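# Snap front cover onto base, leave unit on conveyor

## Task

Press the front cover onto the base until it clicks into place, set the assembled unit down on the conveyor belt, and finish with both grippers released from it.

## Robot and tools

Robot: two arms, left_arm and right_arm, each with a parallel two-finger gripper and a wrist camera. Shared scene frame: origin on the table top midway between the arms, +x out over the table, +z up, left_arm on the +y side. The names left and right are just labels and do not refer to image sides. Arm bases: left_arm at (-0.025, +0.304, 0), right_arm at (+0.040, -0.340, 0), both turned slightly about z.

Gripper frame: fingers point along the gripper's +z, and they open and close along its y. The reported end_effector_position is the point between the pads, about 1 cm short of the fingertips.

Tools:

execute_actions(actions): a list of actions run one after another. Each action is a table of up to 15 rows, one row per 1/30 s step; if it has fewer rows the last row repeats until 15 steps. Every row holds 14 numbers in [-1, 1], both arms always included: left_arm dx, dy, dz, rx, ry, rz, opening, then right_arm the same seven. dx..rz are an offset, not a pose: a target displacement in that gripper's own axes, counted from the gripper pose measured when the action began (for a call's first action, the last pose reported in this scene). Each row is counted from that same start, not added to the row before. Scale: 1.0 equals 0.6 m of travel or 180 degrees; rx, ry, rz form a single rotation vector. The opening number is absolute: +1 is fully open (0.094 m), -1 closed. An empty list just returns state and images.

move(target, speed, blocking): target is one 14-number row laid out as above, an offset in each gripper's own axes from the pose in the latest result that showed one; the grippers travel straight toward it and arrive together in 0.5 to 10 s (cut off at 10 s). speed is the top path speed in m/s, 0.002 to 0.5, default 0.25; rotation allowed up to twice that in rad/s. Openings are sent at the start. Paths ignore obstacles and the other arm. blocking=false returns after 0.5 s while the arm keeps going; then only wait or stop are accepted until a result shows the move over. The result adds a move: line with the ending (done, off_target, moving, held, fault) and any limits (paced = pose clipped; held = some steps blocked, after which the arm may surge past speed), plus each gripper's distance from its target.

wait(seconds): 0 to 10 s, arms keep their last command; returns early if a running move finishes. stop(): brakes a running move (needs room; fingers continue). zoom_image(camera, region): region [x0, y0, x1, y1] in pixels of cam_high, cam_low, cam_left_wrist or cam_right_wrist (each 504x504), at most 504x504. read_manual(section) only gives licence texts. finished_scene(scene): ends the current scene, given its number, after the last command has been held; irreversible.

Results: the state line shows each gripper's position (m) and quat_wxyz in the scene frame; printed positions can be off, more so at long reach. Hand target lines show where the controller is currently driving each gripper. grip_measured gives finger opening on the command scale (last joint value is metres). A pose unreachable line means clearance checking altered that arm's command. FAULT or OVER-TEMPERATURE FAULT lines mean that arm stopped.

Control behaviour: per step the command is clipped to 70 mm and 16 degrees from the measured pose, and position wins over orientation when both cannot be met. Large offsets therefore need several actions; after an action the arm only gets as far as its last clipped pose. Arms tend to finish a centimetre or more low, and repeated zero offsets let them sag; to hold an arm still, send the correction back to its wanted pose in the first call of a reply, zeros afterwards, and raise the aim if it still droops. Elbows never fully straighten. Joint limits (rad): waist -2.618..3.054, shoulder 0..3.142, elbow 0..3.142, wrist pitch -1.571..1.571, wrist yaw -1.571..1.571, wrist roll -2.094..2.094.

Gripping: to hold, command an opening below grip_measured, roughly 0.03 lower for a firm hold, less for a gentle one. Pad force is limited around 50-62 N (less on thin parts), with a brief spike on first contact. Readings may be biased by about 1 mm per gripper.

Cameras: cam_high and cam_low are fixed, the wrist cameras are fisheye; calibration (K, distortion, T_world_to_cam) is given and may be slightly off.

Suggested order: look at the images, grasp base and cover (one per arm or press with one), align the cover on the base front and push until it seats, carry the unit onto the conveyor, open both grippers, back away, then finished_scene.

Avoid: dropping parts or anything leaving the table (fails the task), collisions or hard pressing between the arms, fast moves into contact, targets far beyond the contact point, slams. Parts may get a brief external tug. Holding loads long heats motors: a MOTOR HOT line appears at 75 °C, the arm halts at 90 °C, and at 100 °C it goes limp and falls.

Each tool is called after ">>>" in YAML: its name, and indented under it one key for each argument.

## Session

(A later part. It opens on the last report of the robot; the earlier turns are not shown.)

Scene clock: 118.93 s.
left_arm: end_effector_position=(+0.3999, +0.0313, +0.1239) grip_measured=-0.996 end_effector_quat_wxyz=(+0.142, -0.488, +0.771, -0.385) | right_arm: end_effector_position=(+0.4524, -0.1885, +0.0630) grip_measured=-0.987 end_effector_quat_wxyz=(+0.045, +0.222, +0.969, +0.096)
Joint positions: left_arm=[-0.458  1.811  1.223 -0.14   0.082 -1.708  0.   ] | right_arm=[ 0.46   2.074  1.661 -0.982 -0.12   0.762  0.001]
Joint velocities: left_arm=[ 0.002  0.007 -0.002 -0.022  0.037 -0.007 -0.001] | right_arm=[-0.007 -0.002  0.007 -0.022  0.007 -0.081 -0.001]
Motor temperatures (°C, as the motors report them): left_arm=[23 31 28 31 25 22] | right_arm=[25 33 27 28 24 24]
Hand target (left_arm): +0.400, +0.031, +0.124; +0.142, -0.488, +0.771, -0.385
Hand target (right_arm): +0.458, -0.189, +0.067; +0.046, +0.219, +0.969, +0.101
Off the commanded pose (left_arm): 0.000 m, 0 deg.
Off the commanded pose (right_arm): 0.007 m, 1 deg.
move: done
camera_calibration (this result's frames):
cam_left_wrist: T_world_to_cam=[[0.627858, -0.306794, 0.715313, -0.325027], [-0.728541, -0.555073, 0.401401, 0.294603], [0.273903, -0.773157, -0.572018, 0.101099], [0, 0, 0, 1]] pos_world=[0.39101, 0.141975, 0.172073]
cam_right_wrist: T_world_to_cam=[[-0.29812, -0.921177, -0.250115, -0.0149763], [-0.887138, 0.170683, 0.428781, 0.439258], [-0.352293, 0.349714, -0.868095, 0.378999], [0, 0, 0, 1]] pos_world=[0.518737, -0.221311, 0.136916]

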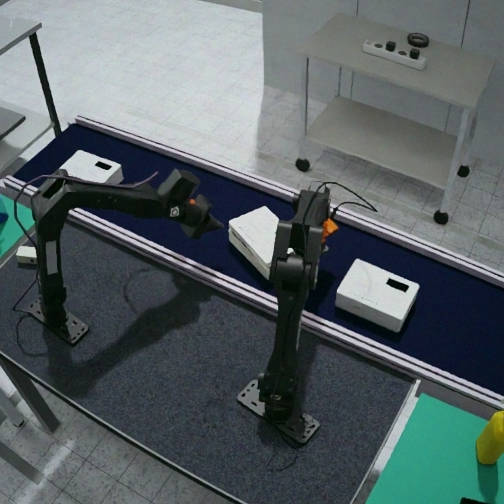

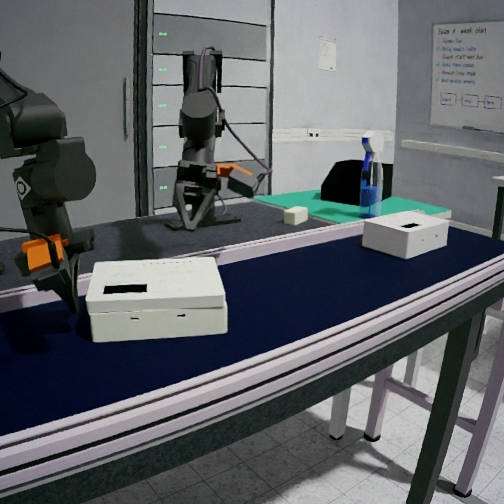

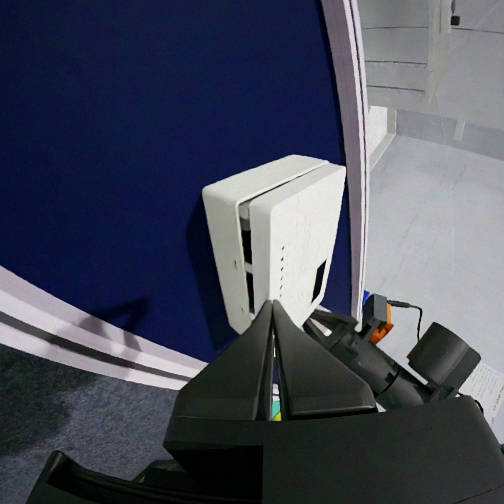

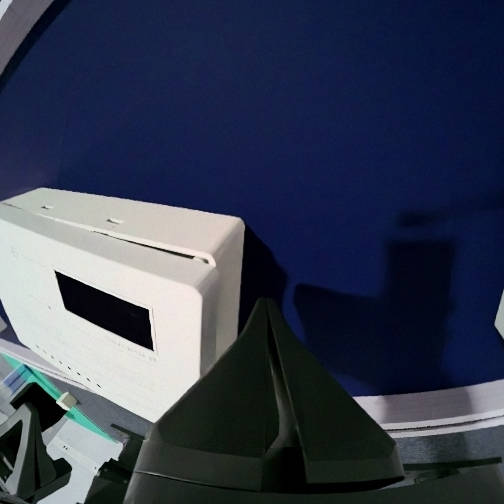

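>>> move:
  target: [0,0,0,0,0,0,-1,-0.003,0.044,0,-0.01,0,0,-1]
  speed: 0.02

>>> zoom_image:
  camera: "cam_low"
  region: [30,200,240,350]

Scene clock: 120.63 s.
left_arm: end_effector_position=(+0.3999, +0.0313, +0.1239) grip_measured=-0.996 end_effector_quat_wxyz=(+0.142, -0.488, +0.771, -0.385) | right_arm: end_effector_position=(+0.4629, -0.1756, +0.0643) grip_measured=-0.987 end_effector_quat_wxyz=(+0.049, +0.225, +0.968, +0.104)
Joint positions: left_arm=[-0.458  1.811  1.223 -0.14   0.082 -1.708  0.   ] | right_arm=[ 0.478  2.114  1.724 -0.988 -0.126  0.787  0.001]
Joint velocities: left_arm=[ 0.002  0.002  0.007 -0.007  0.022 -0.037  0.001] | right_arm=[-0.012 -0.007  0.002  0.051  0.022 -0.037  0.   ]
Motor temperatures (°C, as the motors report them): left_arm=[23 31 28 31 25 22] | right_arm=[25 33 27 28 24 24]
Hand target (left_arm): +0.400, +0.031, +0.124; +0.142, -0.488, +0.771, -0.385
Hand target (right_arm): +0.465, -0.166, +0.069; +0.049, +0.221, +0.968, +0.112
Off the commanded pose (left_arm): 0.000 m, 0 deg.
Off the commanded pose (right_arm): 0.011 m, 1 deg.
move: off_target (right_arm)
camera_calibration (this result's frames):
cam_left_wrist: T_world_to_cam=[[0.627858, -0.306794, 0.715313, -0.325027], [-0.728541, -0.555073, 0.401401, 0.294603], [0.273903, -0.773157, -0.572018, 0.101099], [0, 0, 0, 1]] pos_world=[0.39101, 0.141975, 0.172073]
cam_right_wrist: T_world_to_cam=[[-0.300826, -0.915658, -0.266596, 0.00363899], [-0.890587, 0.169737, 0.421952, 0.447653], [-0.341112, 0.364361, -0.866535, 0.376637], [0, 0, 0, 1]] pos_world=[0.528245, -0.209883, 0.138451]

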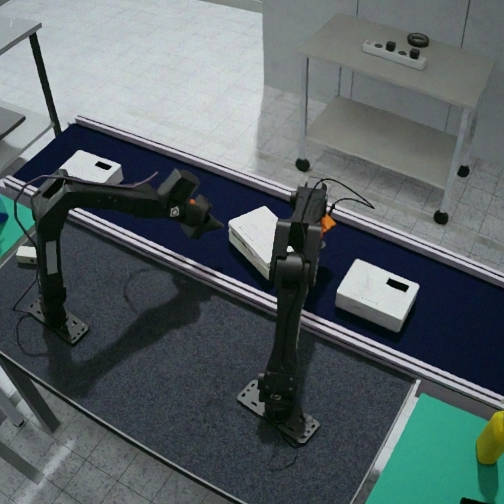

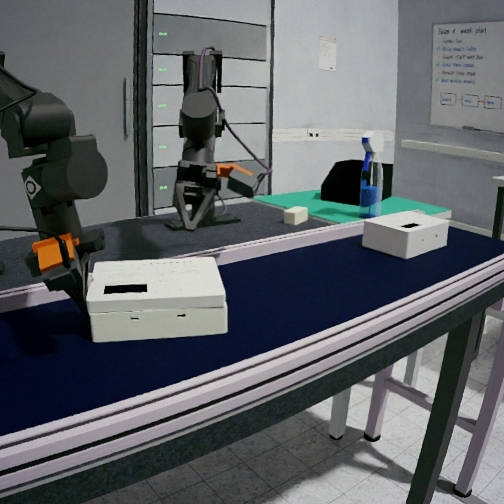

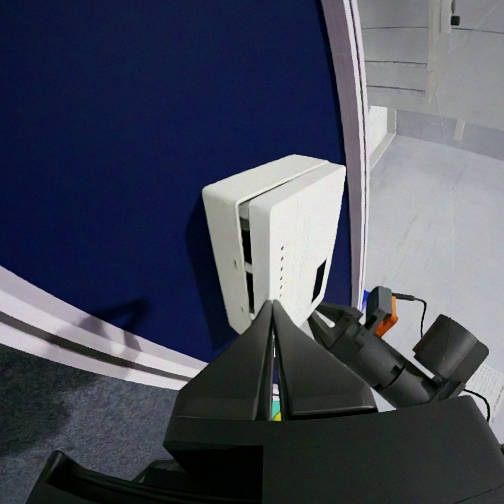

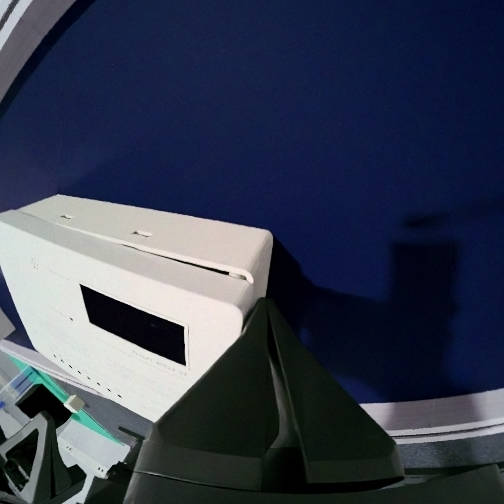

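Region (30, 200, 240, 350) of cam_low's 504x504 image, scaled by 2.400, with more detail than that image has; it fills the top 360 rows of this view, and the rest is white.

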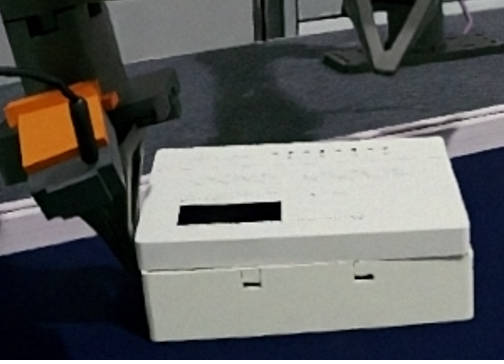

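>>> execute_actions:
  actions:
    - [[0,0,0,0,0,0,-1,0,0.02,0,0,0,0,-1],[0,0,0,0,0,0,-1,0,0.022,0,0,0,0,-1],[0,0,0,0,0,0,-1,0,0.024,0,0,0,0,-1],[0,0,0,0,0,0,-1,0,0.026,0,0,0,0,-1],[0,0,0,0,0,0,-1,0,0.028,0,0,0,0,-1],[0,0,0,0,0,0,-1,0,0.03,0,0,0,0,-1],[0,0,0,0,0,0,-1,0,0.032,0,0,0,0,-1]]

>>> zoom_image:
  camera: "cam_low"
  region: [30,200,240,350]

Scene clock: 121.40 s.
left_arm: end_effector_position=(+0.3999, +0.0313, +0.1239) grip_measured=-0.996 end_effector_quat_wxyz=(+0.142, -0.488, +0.771, -0.385) | right_arm: end_effector_position=(+0.4675, -0.1668, +0.0642) grip_measured=-0.987 end_effector_quat_wxyz=(+0.044, +0.227, +0.968, +0.101)
Joint positions: left_arm=[-0.458  1.811  1.223 -0.14   0.082 -1.708  0.   ] | right_arm=[ 0.494  2.155  1.788 -1.021 -0.124  0.808  0.001]
Joint velocities: left_arm=[ 0.017 -0.012  0.002 -0.037  0.037 -0.022 -0.001] | right_arm=[ 0.002  0.002 -0.002  0.022  0.066 -0.081  0.001]
Motor temperatures (°C, as the motors report them): left_arm=[23 31 28 31 25 22] | right_arm=[25 33 27 28 24 24]
Hand target (left_arm): +0.400, +0.031, +0.124; +0.142, -0.488, +0.771, -0.385
Hand target (right_arm): +0.471, -0.159, +0.069; +0.049, +0.224, +0.968, +0.105
Off the commanded pose (left_arm): 0.000 m, 0 deg.
Off the commanded pose (right_arm): 0.010 m, 1 deg.
camera_calibration (this result's frames):
cam_left_wrist: T_world_to_cam=[[0.627858, -0.306794, 0.715313, -0.325027], [-0.728541, -0.555073, 0.401401, 0.294603], [0.273903, -0.773157, -0.572018, 0.101099], [0, 0, 0, 1]] pos_world=[0.39101, 0.141975, 0.172073]
cam_right_wrist: T_world_to_cam=[[-0.307667, -0.915092, -0.260667, 0.0159559], [-0.884993, 0.174596, 0.431629, 0.447889], [-0.349469, 0.363486, -0.863568, 0.378464], [0, 0, 0, 1]] pos_world=[0.533549, -0.201165, 0.137667]

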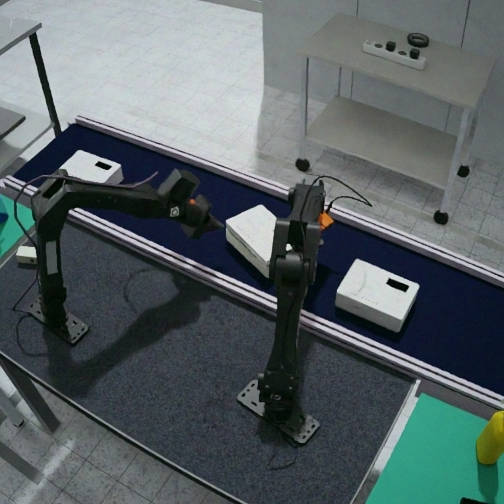

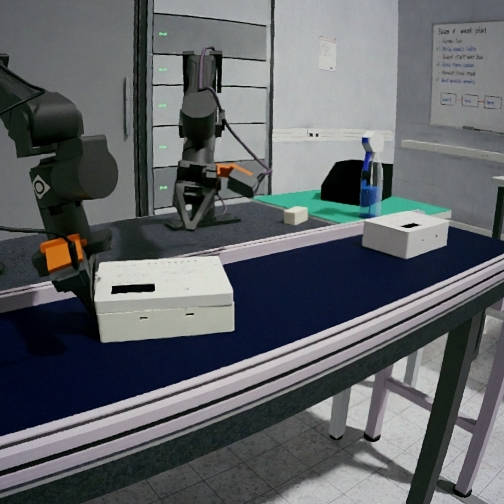

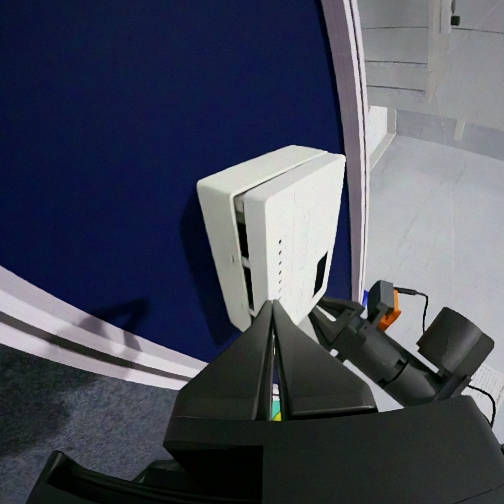

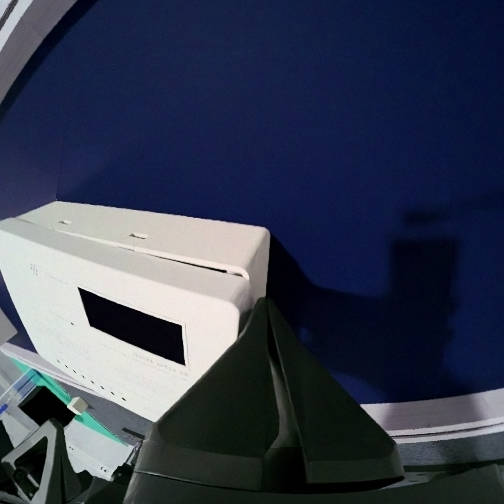

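Region (30, 200, 240, 350) of cam_low's 504x504 image, scaled by 2.400, with more detail than that image has; it fills the top 360 rows of this view, and the rest is white.

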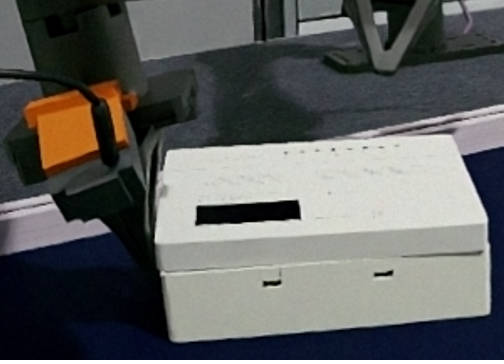

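>>> zoom_image:
  camera: "cam_left_wrist"
  region: [180,130,360,340]

>>> zoom_image:
  camera: "cam_high"
  region: [210,195,310,290]

Region (180, 130, 360, 340) of cam_left_wrist's 504x504 image, scaled by 2.400, with more detail than that image has; it fills the left 432 columns of this view, and the rest is white.

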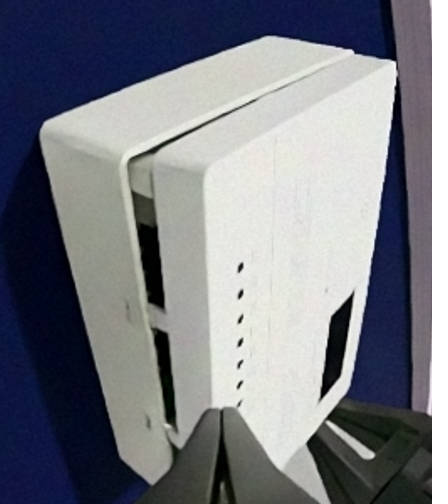

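Region (210, 195, 310, 290) of cam_high's 504x504 image, scaled by 5.040, with more detail than that image has; it fills the top 479 rows of this view, and the rest is white.

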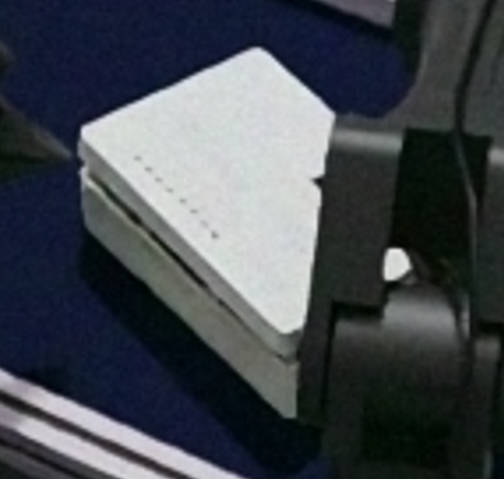

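>>> move:
  target: [-0.05,0,-0.05,0,0,0,-1,-0.004,-0.006,-0.1,0,0,0,-1]
  speed: 0.15

Scene clock: 124.47 s.
left_arm: end_effector_position=(+0.4023, +0.0662, +0.1414) grip_measured=-0.996 end_effector_quat_wxyz=(+0.146, -0.490, +0.765, -0.392) | right_arm: end_effector_position=(+0.4566, -0.1800, +0.1104) grip_measured=-0.987 end_effector_quat_wxyz=(+0.035, +0.229, +0.968, +0.094)
Joint positions: left_arm=[-0.372  1.731  1.185 -0.171  0.142 -1.663  0.   ] | right_arm=[ 0.474  2.107  1.902 -1.208 -0.124  0.79   0.001]
Joint velocities: left_arm=[-0.002  0.002 -0.002 -0.066  0.022 -0.037 -0.001] | right_arm=[-0.007  0.007  0.002  0.037 -0.066  0.022  0.001]
Motor temperatures (°C, as the motors report them): left_arm=[23 31 28 31 25 22] | right_arm=[25 33 27 28 24 24]
Hand target (left_arm): +0.397, +0.071, +0.140; +0.142, -0.488, +0.770, -0.385
Hand target (right_arm): +0.460, -0.183, +0.122; +0.044, +0.227, +0.968, +0.101
Off the commanded pose (left_arm): 0.008 m, 1 deg.
Off the commanded pose (right_arm): 0.012 m, 1 deg.
move: off_target (right_arm)
camera_calibration (this result's frames):
cam_left_wrist: T_world_to_cam=[[0.621917, -0.290844, 0.727069, -0.328664], [-0.727879, -0.557134, 0.399743, 0.308805], [0.288812, -0.777825, -0.55819, 0.129786], [0, 0, 0, 1]] pos_world=[0.39169, 0.177406, 0.187964]
cam_right_wrist: T_world_to_cam=[[-0.315479, -0.916857, -0.244635, 0.0140922], [-0.875179, 0.181477, 0.448473, 0.415533], [-0.36679, 0.355583, -0.859666, 0.425383], [0, 0, 0, 1]] pos_world=[0.524138, -0.213748, 0.182779]

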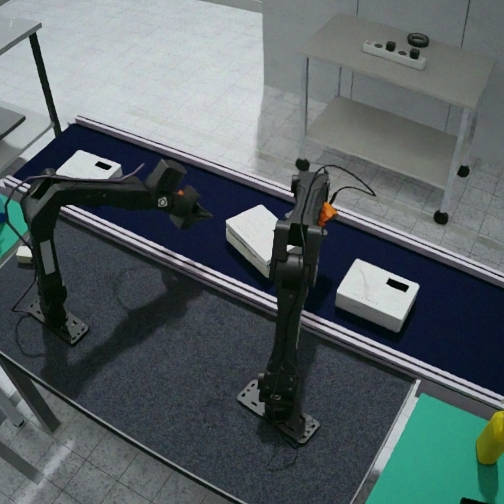

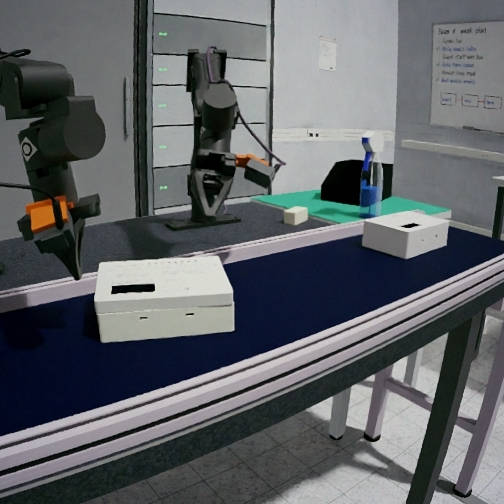

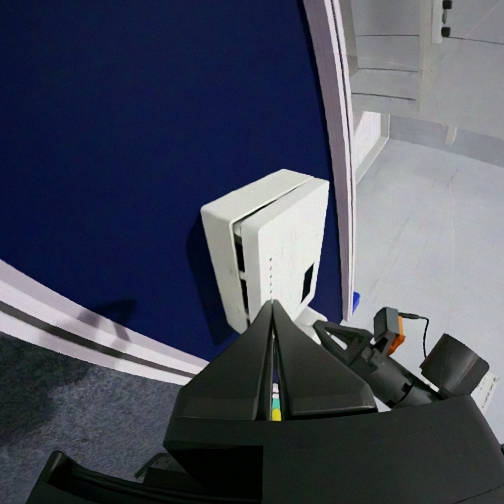

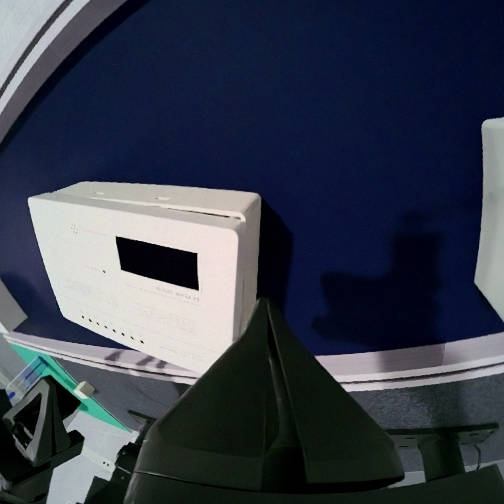

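>>> move:
  target: [0,0,0,0,0,0,-1,0.224,0.071,-0.02,0.113,-0.009,-0.515,-1]
  speed: 0.3

Scene clock: 128.00 s.
left_arm: end_effector_position=(+0.4022, +0.0662, +0.1413) grip_measured=-0.996 end_effector_quat_wxyz=(+0.146, -0.490, +0.765, -0.392) | right_arm: end_effector_position=(+0.3579, -0.0803, +0.1237) grip_measured=-0.987 end_effector_quat_wxyz=(+0.060, -0.530, +0.839, -0.109)
Joint positions: left_arm=[-0.372  1.731  1.185 -0.171  0.142 -1.662  0.   ] | right_arm=[ 0.945  2.041  1.85  -1.309  0.239 -0.349  0.001]
Joint velocities: left_arm=[-0.002  0.002 -0.007 -0.022 -0.037  0.037 -0.001] | right_arm=[ 0.017 -0.002 -0.022 -0.051  0.051 -0.037 -0.   ]
Motor temperatures (°C, as the motors report them): left_arm=[23 31 28 31 25 22] | right_arm=[25 33 27 28 24 24]
Hand target (left_arm): +0.402, +0.066, +0.141; +0.146, -0.490, +0.765, -0.392
Hand target (right_arm): +0.355, -0.082, +0.130; +0.068, -0.535, +0.834, -0.114
Off the commanded pose (left_arm): 0.000 m, 0 deg.
Off the commanded pose (right_arm): 0.007 m, 2 deg.
move: done
camera_calibration (this result's frames):
cam_left_wrist: T_world_to_cam=[[0.621963, -0.291305, 0.726845, -0.328525], [-0.728066, -0.556814, 0.399848, 0.308787], [0.288239, -0.777881, -0.558407, 0.130018], [0, 0, 0, 1]] pos_world=[0.391671, 0.177374, 0.187921]
cam_right_wrist: T_world_to_cam=[[0.933022, -0.304864, 0.191124, -0.374008], [-0.359404, -0.764075, 0.535741, 0.0337974], [-0.0172954, -0.568549, -0.822468, 0.161245], [0, 0, 0, 1]] pos_world=[0.363893, 0.00347798, 0.185994]

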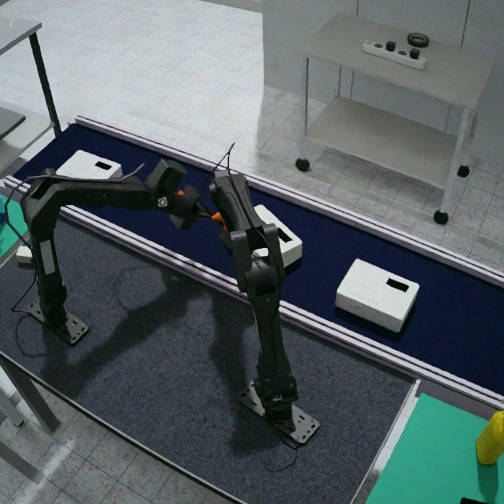

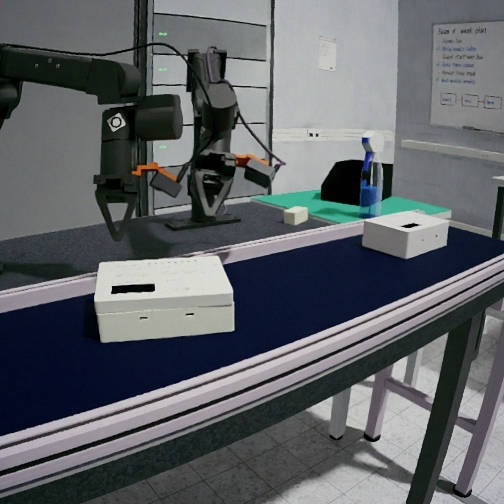

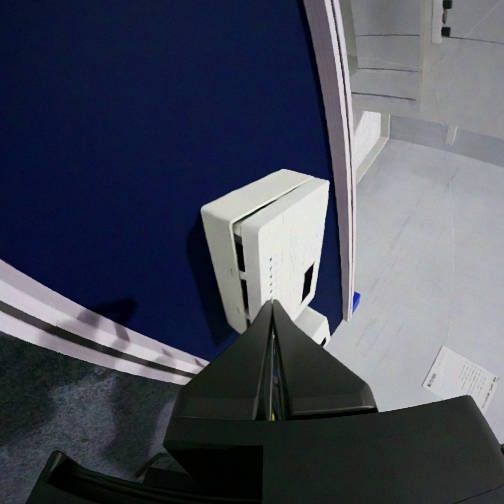

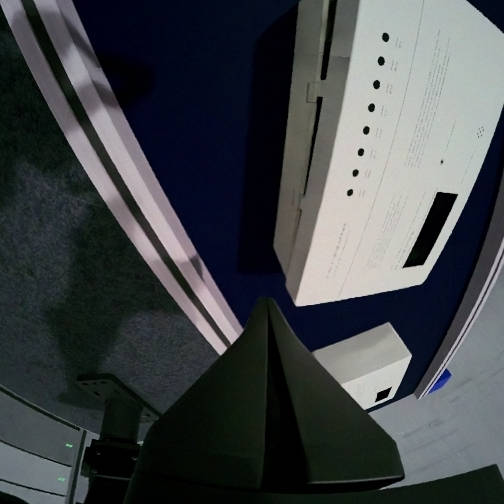

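>>> move:
  target: [0,0,0,0,0,0,-1,-0.001,0.023,0.09,0,0,0,-1]
  speed: 0.1

>>> zoom_image:
  camera: "cam_right_wrist"
  region: [220,0,504,340]

Scene clock: 129.27 s.
left_arm: end_effector_position=(+0.4022, +0.0662, +0.1413) grip_measured=-0.996 end_effector_quat_wxyz=(+0.146, -0.490, +0.765, -0.392) | right_arm: end_effector_position=(+0.3580, -0.0804, +0.0739) grip_measured=-0.987 end_effector_quat_wxyz=(+0.061, -0.530, +0.839, -0.109)
Joint positions: left_arm=[-0.372  1.731  1.185 -0.171  0.142 -1.662  0.   ] | right_arm=[ 0.945  2.048  1.663 -1.112  0.24  -0.35   0.001]
Joint velocities: left_arm=[-0.002 -0.007  0.002 -0.022 -0.037 -0.007 -0.001] | right_arm=[ 0.032 -0.007 -0.017 -0.066 -0.007 -0.066 -0.001]
Motor temperatures (°C, as the motors report them): left_arm=[23 31 28 31 25 22] | right_arm=[25 33 27 28 24 24]
Hand target (left_arm): +0.402, +0.066, +0.141; +0.146, -0.490, +0.765, -0.392
Hand target (right_arm): +0.357, -0.080, +0.068; +0.060, -0.529, +0.839, -0.109
Off the commanded pose (left_arm): 0.000 m, 0 deg.
Off the commanded pose (right_arm): 0.006 m, 0 deg.
move: done
camera_calibration (this result's frames):
cam_left_wrist: T_world_to_cam=[[0.621963, -0.291305, 0.726845, -0.328525], [-0.728066, -0.556814, 0.399848, 0.308787], [0.288239, -0.777881, -0.558407, 0.130018], [0, 0, 0, 1]] pos_world=[0.391671, 0.177374, 0.187921]
cam_right_wrist: T_world_to_cam=[[0.933076, -0.303679, 0.192738, -0.36465], [-0.359372, -0.764988, 0.534458, 0.0604402], [-0.0148614, -0.567955, -0.822925, 0.119454], [0, 0, 0, 1]] pos_world=[0.363742, 0.0033438, 0.136281]

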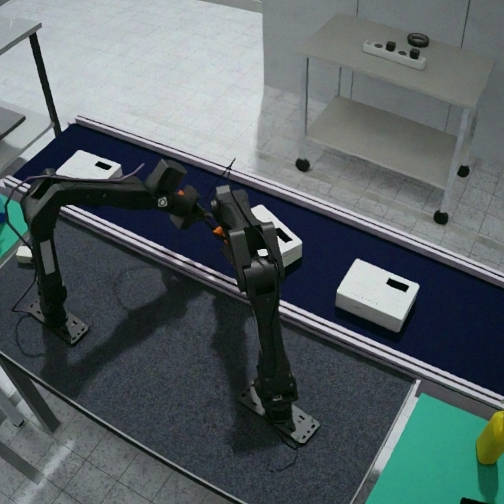

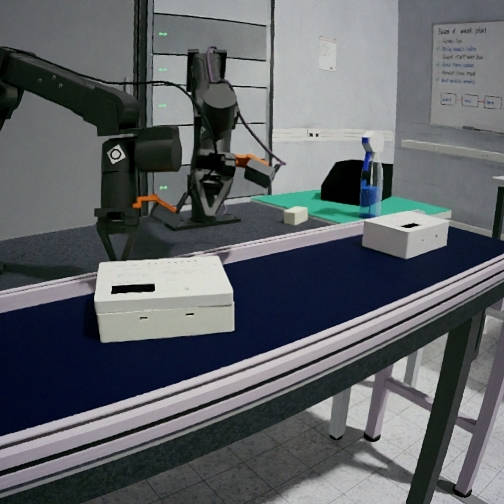

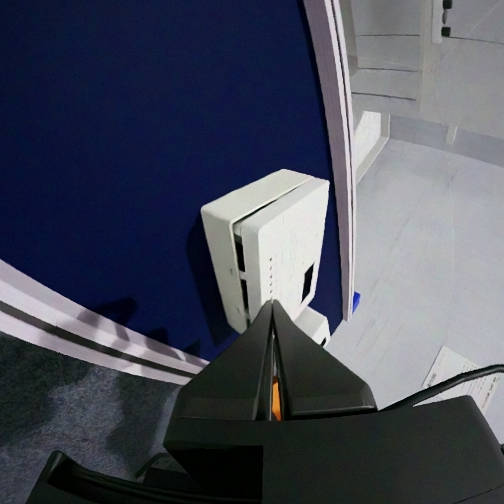

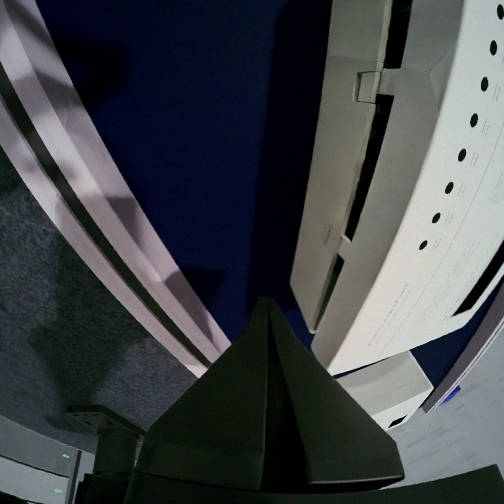

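Region (220, 0, 504, 340) of cam_right_wrist's 504x504 image, scaled by 1.482, with more detail than that image has; it fills the left 421 columns of this view, and the rest is white.

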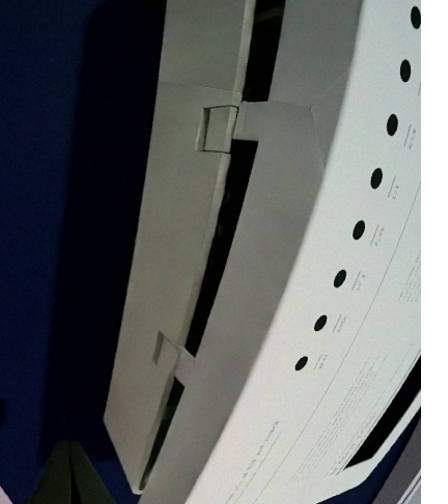

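>>> move:
  target: [0,0,0,0,0,0,-1,0,-0.036,0.012,0,0,0,-1]
  speed: 0.02

>>> zoom_image:
  camera: "cam_right_wrist"
  region: [220,0,504,340]

Scene clock: 130.87 s.
left_arm: end_effector_position=(+0.4022, +0.0662, +0.1413) grip_measured=-0.996 end_effector_quat_wxyz=(+0.146, -0.490, +0.765, -0.392) | right_arm: end_effector_position=(+0.3683, -0.0943, +0.0669) grip_measured=-0.987 end_effector_quat_wxyz=(+0.048, -0.532, +0.838, -0.113)
Joint positions: left_arm=[-0.372  1.731  1.185 -0.171  0.142 -1.662  0.   ] | right_arm=[ 0.903  2.066  1.663 -1.111  0.24  -0.396  0.001]
Joint velocities: left_arm=[-0.007 -0.002 -0.007 -0.066 -0.037 -0.007  0.   ] | right_arm=[ 0.007  0.002 -0.017 -0.007 -0.007 -0.022  0.   ]
Motor temperatures (°C, as the motors report them): left_arm=[23 31 28 31 25 22] | right_arm=[25 33 27 28 24 24]
Hand target (left_arm): +0.402, +0.066, +0.141; +0.146, -0.490, +0.765, -0.392
Hand target (right_arm): +0.378, -0.091, +0.072; +0.061, -0.530, +0.839, -0.110
Off the commanded pose (left_arm): 0.000 m, 0 deg.
Off the commanded pose (right_arm): 0.012 m, 2 deg.
move: off_target (right_arm)
camera_calibration (this result's frames):
cam_left_wrist: T_world_to_cam=[[0.621963, -0.291305, 0.726845, -0.328525], [-0.728066, -0.556814, 0.399848, 0.308787], [0.288239, -0.777881, -0.558407, 0.130018], [0, 0, 0, 1]] pos_world=[0.391671, 0.177374, 0.187921]
cam_right_wrist: T_world_to_cam=[[0.937001, -0.29785, 0.182523, -0.377312], [-0.348195, -0.75431, 0.556576, 0.0526034], [-0.0280976, -0.585066, -0.810499, 0.108427], [0, 0, 0, 1]] pos_world=[0.374904, -0.0092664, 0.12747]

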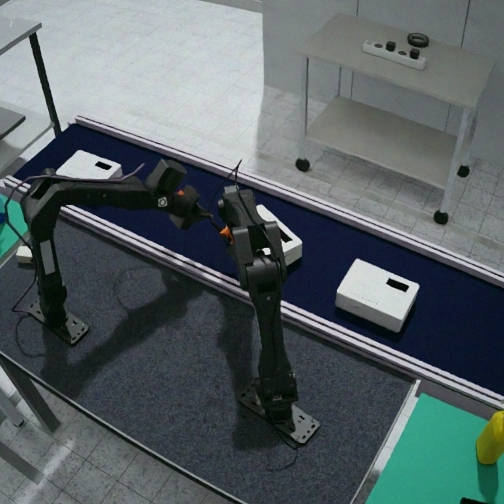

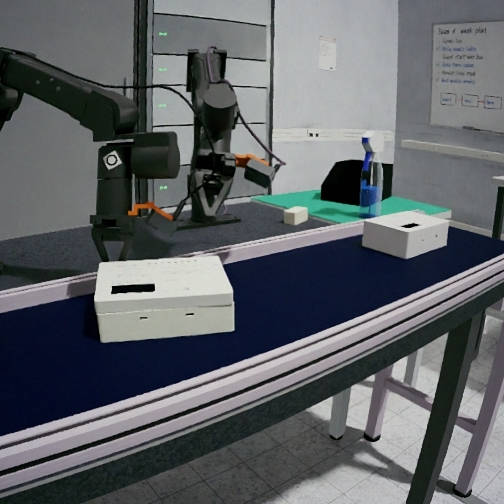

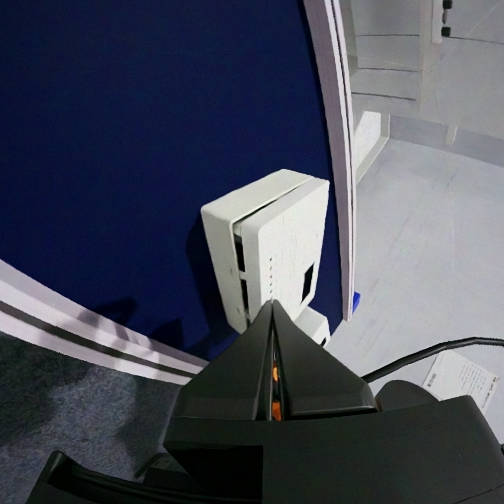

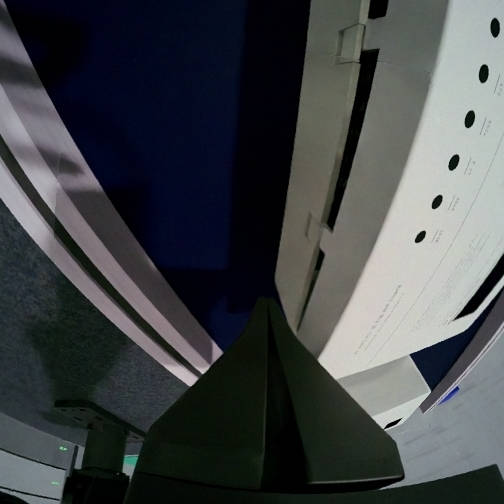

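Region (220, 0, 504, 340) of cam_right_wrist's 504x504 image, scaled by 1.482, with more detail than that image has; it fills the left 421 columns of this view, and the rest is white.

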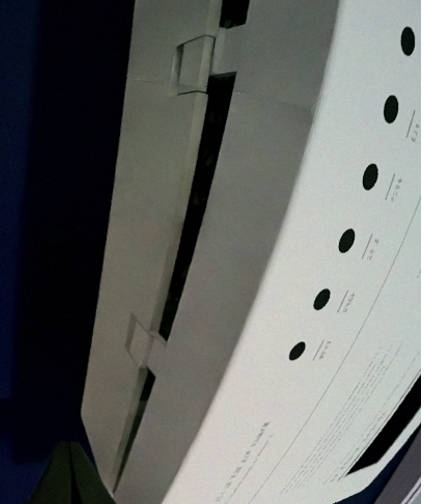

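>>> execute_actions:
  actions: []

Scene clock: 131.27 s.
left_arm: end_effector_position=(+0.4022, +0.0662, +0.1413) grip_measured=-0.996 end_effector_quat_wxyz=(+0.146, -0.490, +0.765, -0.392) | right_arm: end_effector_position=(+0.3683, -0.0943, +0.0669) grip_measured=-0.987 end_effector_quat_wxyz=(+0.048, -0.533, +0.837, -0.113)
Joint positions: left_arm=[-0.372  1.731  1.185 -0.171  0.142 -1.662  0.   ] | right_arm=[ 0.903  2.066  1.663 -1.111  0.24  -0.397  0.001]
Joint velocities: left_arm=[-0.007 -0.012 -0.007 -0.022 -0.007 -0.022 -0.   ] | right_arm=[-0.007 -0.007 -0.007 -0.007 -0.037  0.007  0.   ]
Motor temperatures (°C, as the motors report them): left_arm=[23 31 28 31 25 22] | right_arm=[25 33 27 28 24 24]
Hand target (left_arm): +0.402, +0.066, +0.141; +0.146, -0.490, +0.765, -0.392
Hand target (right_arm): +0.378, -0.091, +0.072; +0.061, -0.530, +0.839, -0.110
Off the commanded pose (left_arm): 0.000 m, 0 deg.
Off the commanded pose (right_arm): 0.012 m, 2 deg.
camera_calibration (this result's frames):
cam_left_wrist: T_world_to_cam=[[0.621963, -0.291305, 0.726845, -0.328525], [-0.728066, -0.556814, 0.399848, 0.308787], [0.288239, -0.777881, -0.558407, 0.130018], [0, 0, 0, 1]] pos_world=[0.391671, 0.177374, 0.187921]
cam_right_wrist: T_world_to_cam=[[0.93736, -0.296768, 0.182444, -0.377336], [-0.34727, -0.754567, 0.556805, 0.0522231], [-0.027576, -0.585284, -0.81036, 0.108205], [0, 0, 0, 1]] pos_world=[0.374819, -0.00924512, 0.127449]

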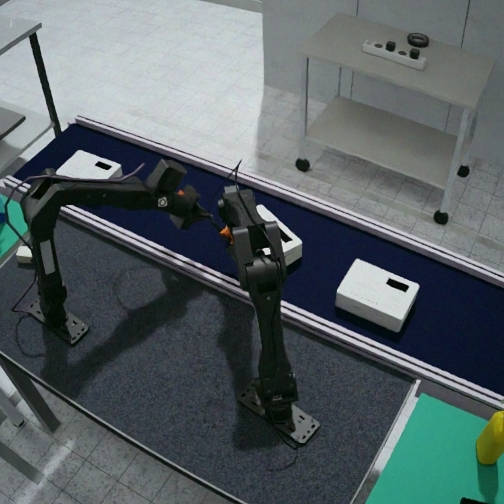

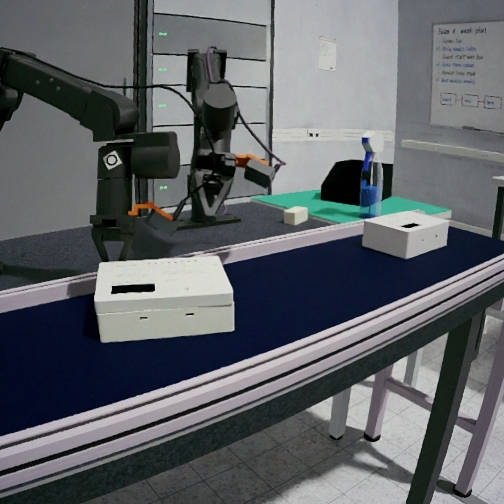

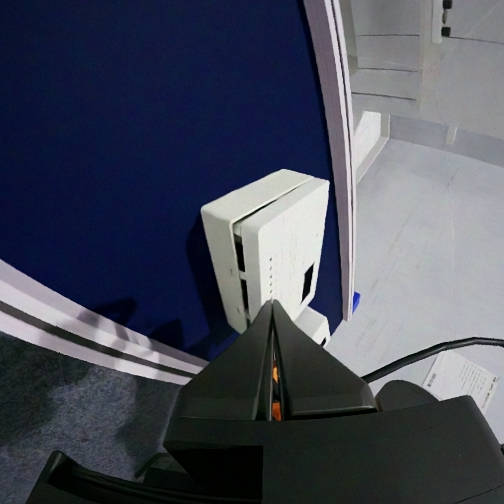

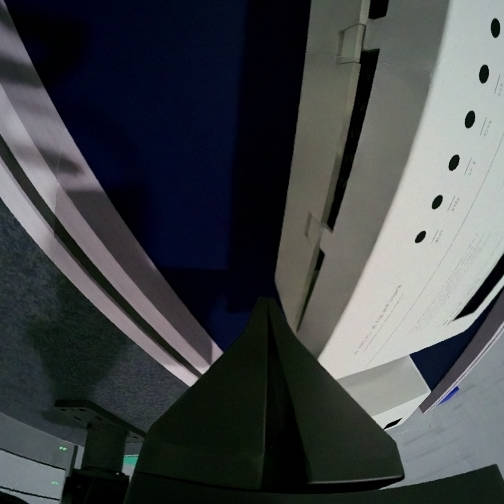

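>>> move:
  target: [0,0,0,0,0,0,-1,-0.012,-0.03,0.0,0,0,0,-1]
  speed: 0.02

Scene clock: 132.67 s.
left_arm: end_effector_position=(+0.4022, +0.0662, +0.1413) grip_measured=-0.996 end_effector_quat_wxyz=(+0.146, -0.490, +0.765, -0.392) | right_arm: end_effector_position=(+0.3794, -0.0945, +0.0669) grip_measured=-0.987 end_effector_quat_wxyz=(+0.045, -0.536, +0.835, -0.114)
Joint positions: left_arm=[-0.372  1.731  1.185 -0.171  0.142 -1.662  0.   ] | right_arm=[ 0.884  2.104  1.721 -1.133  0.24  -0.422  0.001]
Joint velocities: left_arm=[ 0.012  0.012 -0.012 -0.037  0.081 -0.022  0.   ] | right_arm=[ 0.002 -0.002  0.007 -0.037 -0.022 -0.007  0.   ]
Motor temperatures (°C, as the motors report them): left_arm=[23 31 28 31 25 22] | right_arm=[25 33 27 28 24 24]
Hand target (left_arm): +0.402, +0.066, +0.141; +0.146, -0.490, +0.765, -0.392
Hand target (right_arm): +0.387, -0.096, +0.071; +0.048, -0.533, +0.837, -0.113
Off the commanded pose (left_arm): 0.000 m, 0 deg.
Off the commanded pose (right_arm): 0.009 m, 1 deg.
move: done
camera_calibration (this result's frames):
cam_left_wrist: T_world_to_cam=[[0.621963, -0.291305, 0.726845, -0.328525], [-0.728066, -0.556814, 0.399848, 0.308787], [0.288239, -0.777881, -0.558407, 0.130018], [0, 0, 0, 1]] pos_world=[0.391671, 0.177374, 0.187921]
cam_right_wrist: T_world_to_cam=[[0.940098, -0.28985, 0.179454, -0.387968], [-0.339736, -0.752992, 0.563545, 0.0527927], [-0.0282164, -0.590754, -0.806358, 0.107884], [0, 0, 0, 1]] pos_world=[0.385708, -0.00896696, 0.126865]

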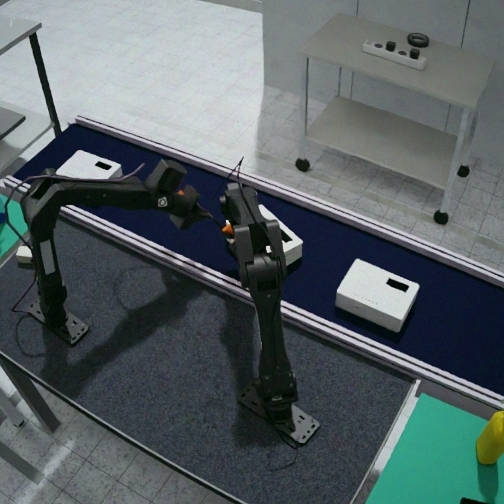

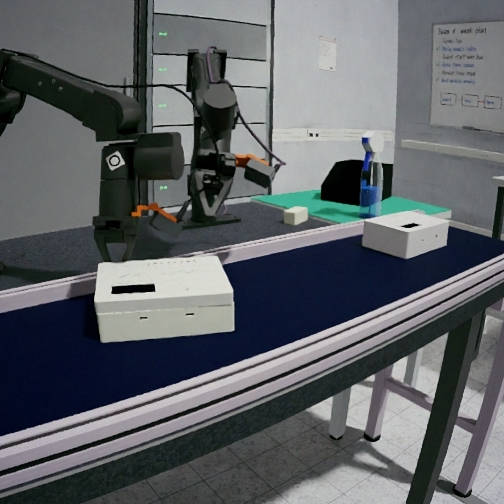

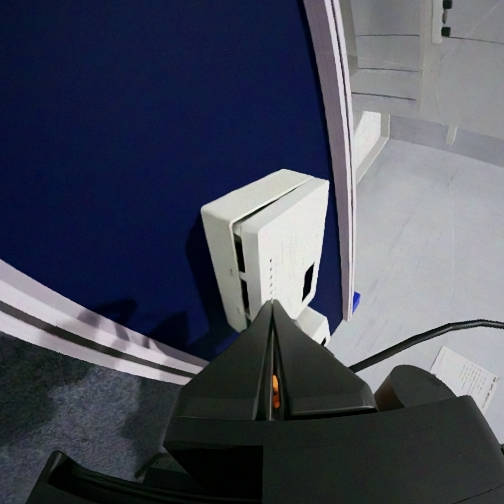

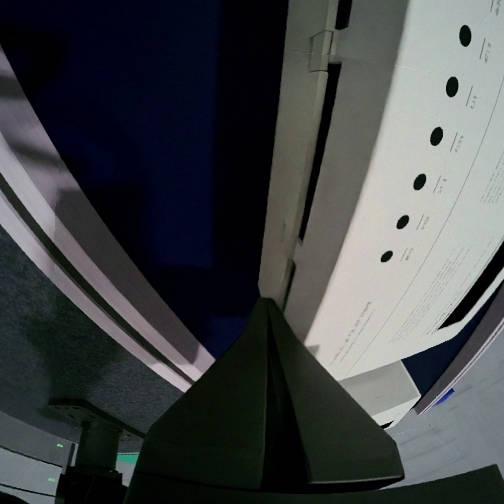

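>>> move:
  target: [0,0,0,0,0,0,-1,-0.005,-0.03,0.0,0,0,0,-1]
  speed: 0.02

Scene clock: 133.90 s.
left_arm: end_effector_position=(+0.4022, +0.0662, +0.1413) grip_measured=-0.996 end_effector_quat_wxyz=(+0.146, -0.490, +0.765, -0.392) | right_arm: end_effector_position=(+0.3873, -0.0990, +0.0667) grip_measured=-0.987 end_effector_quat_wxyz=(+0.038, -0.539, +0.833, -0.116)
Joint positions: left_arm=[-0.372  1.731  1.185 -0.171  0.142 -1.662  0.   ] | right_arm=[ 0.863  2.129  1.759 -1.155  0.239 -0.45   0.001]
Joint velocities: left_arm=[-0.002 -0.007 -0.017 -0.095 -0.037  0.066  0.   ] | right_arm=[ 0.002 -0.012 -0.007 -0.007 -0.037 -0.007 -0.   ]
Motor temperatures (°C, as the motors report them): left_arm=[23 31 28 32 25 22] | right_arm=[25 33 27 28 24 24]
Hand target (left_arm): +0.402, +0.066, +0.141; +0.146, -0.490, +0.765, -0.392
Hand target (right_arm): +0.396, -0.099, +0.071; +0.045, -0.536, +0.835, -0.115
Off the commanded pose (left_arm): 0.000 m, 0 deg.
Off the commanded pose (right_arm): 0.010 m, 1 deg.
move: done
camera_calibration (this result's frames):
cam_left_wrist: T_world_to_cam=[[0.621963, -0.291305, 0.726845, -0.328525], [-0.728066, -0.556814, 0.399848, 0.308787], [0.288239, -0.777881, -0.558407, 0.130018], [0, 0, 0, 1]] pos_world=[0.391671, 0.177374, 0.187921]
cam_right_wrist: T_world_to_cam=[[0.943923, -0.281916, 0.171852, -0.396939], [-0.328467, -0.749104, 0.575285, 0.0474388], [-0.0334469, -0.599472, -0.799697, 0.105989], [0, 0, 0, 1]] pos_world=[0.393807, -0.0128292, 0.125683]

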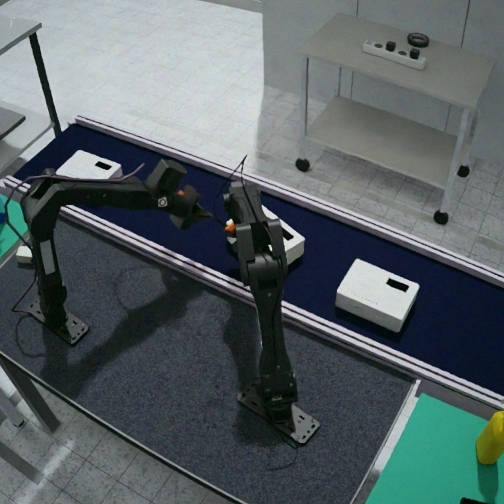

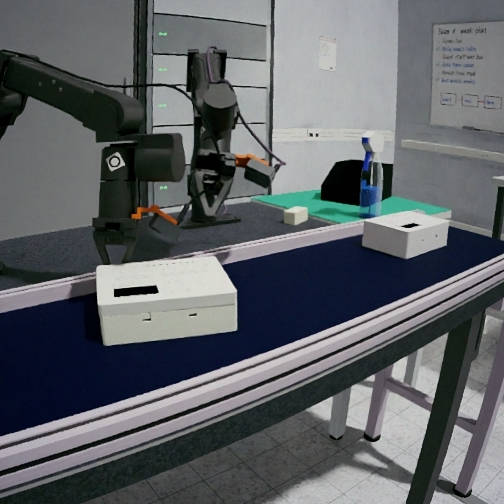

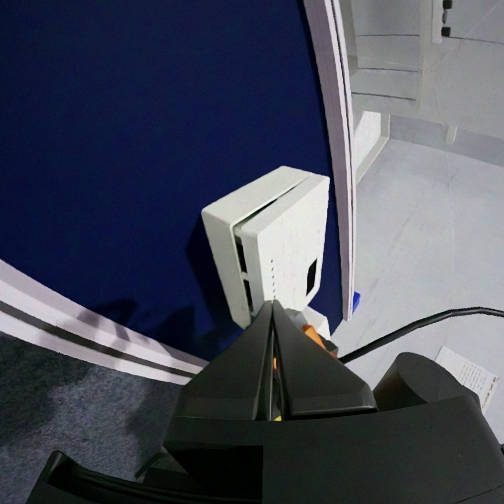

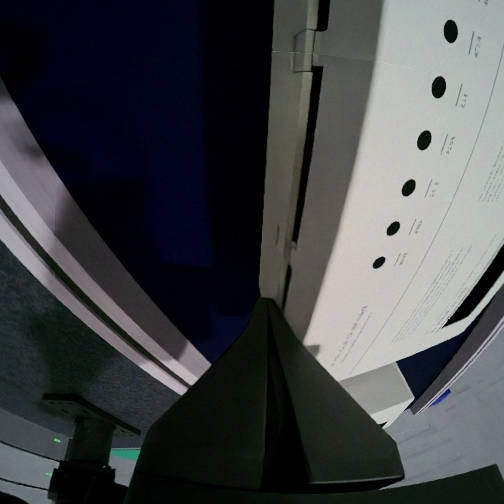

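The unit moved. Check.

>>> zoom_image:
  camera: "cam_right_wrist"
  region: [200, 0, 400, 340]

>>> zoom_image:
  camera: "cam_low"
  region: [60, 230, 270, 360]

Region (200, 0, 400, 340) of cam_right_wrist's 504x504 image, scaled by 1.482, with more detail than that image has; it fills the left 296 columns of this view, and the rest is white.

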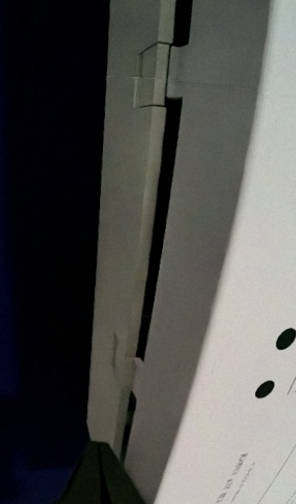

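Region (60, 230, 270, 360) of cam_low's 504x504 image, scaled by 2.400, with more detail than that image has; it fills the top 312 rows of this view, and the rest is white.

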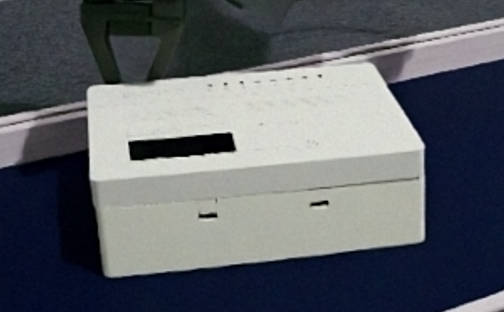

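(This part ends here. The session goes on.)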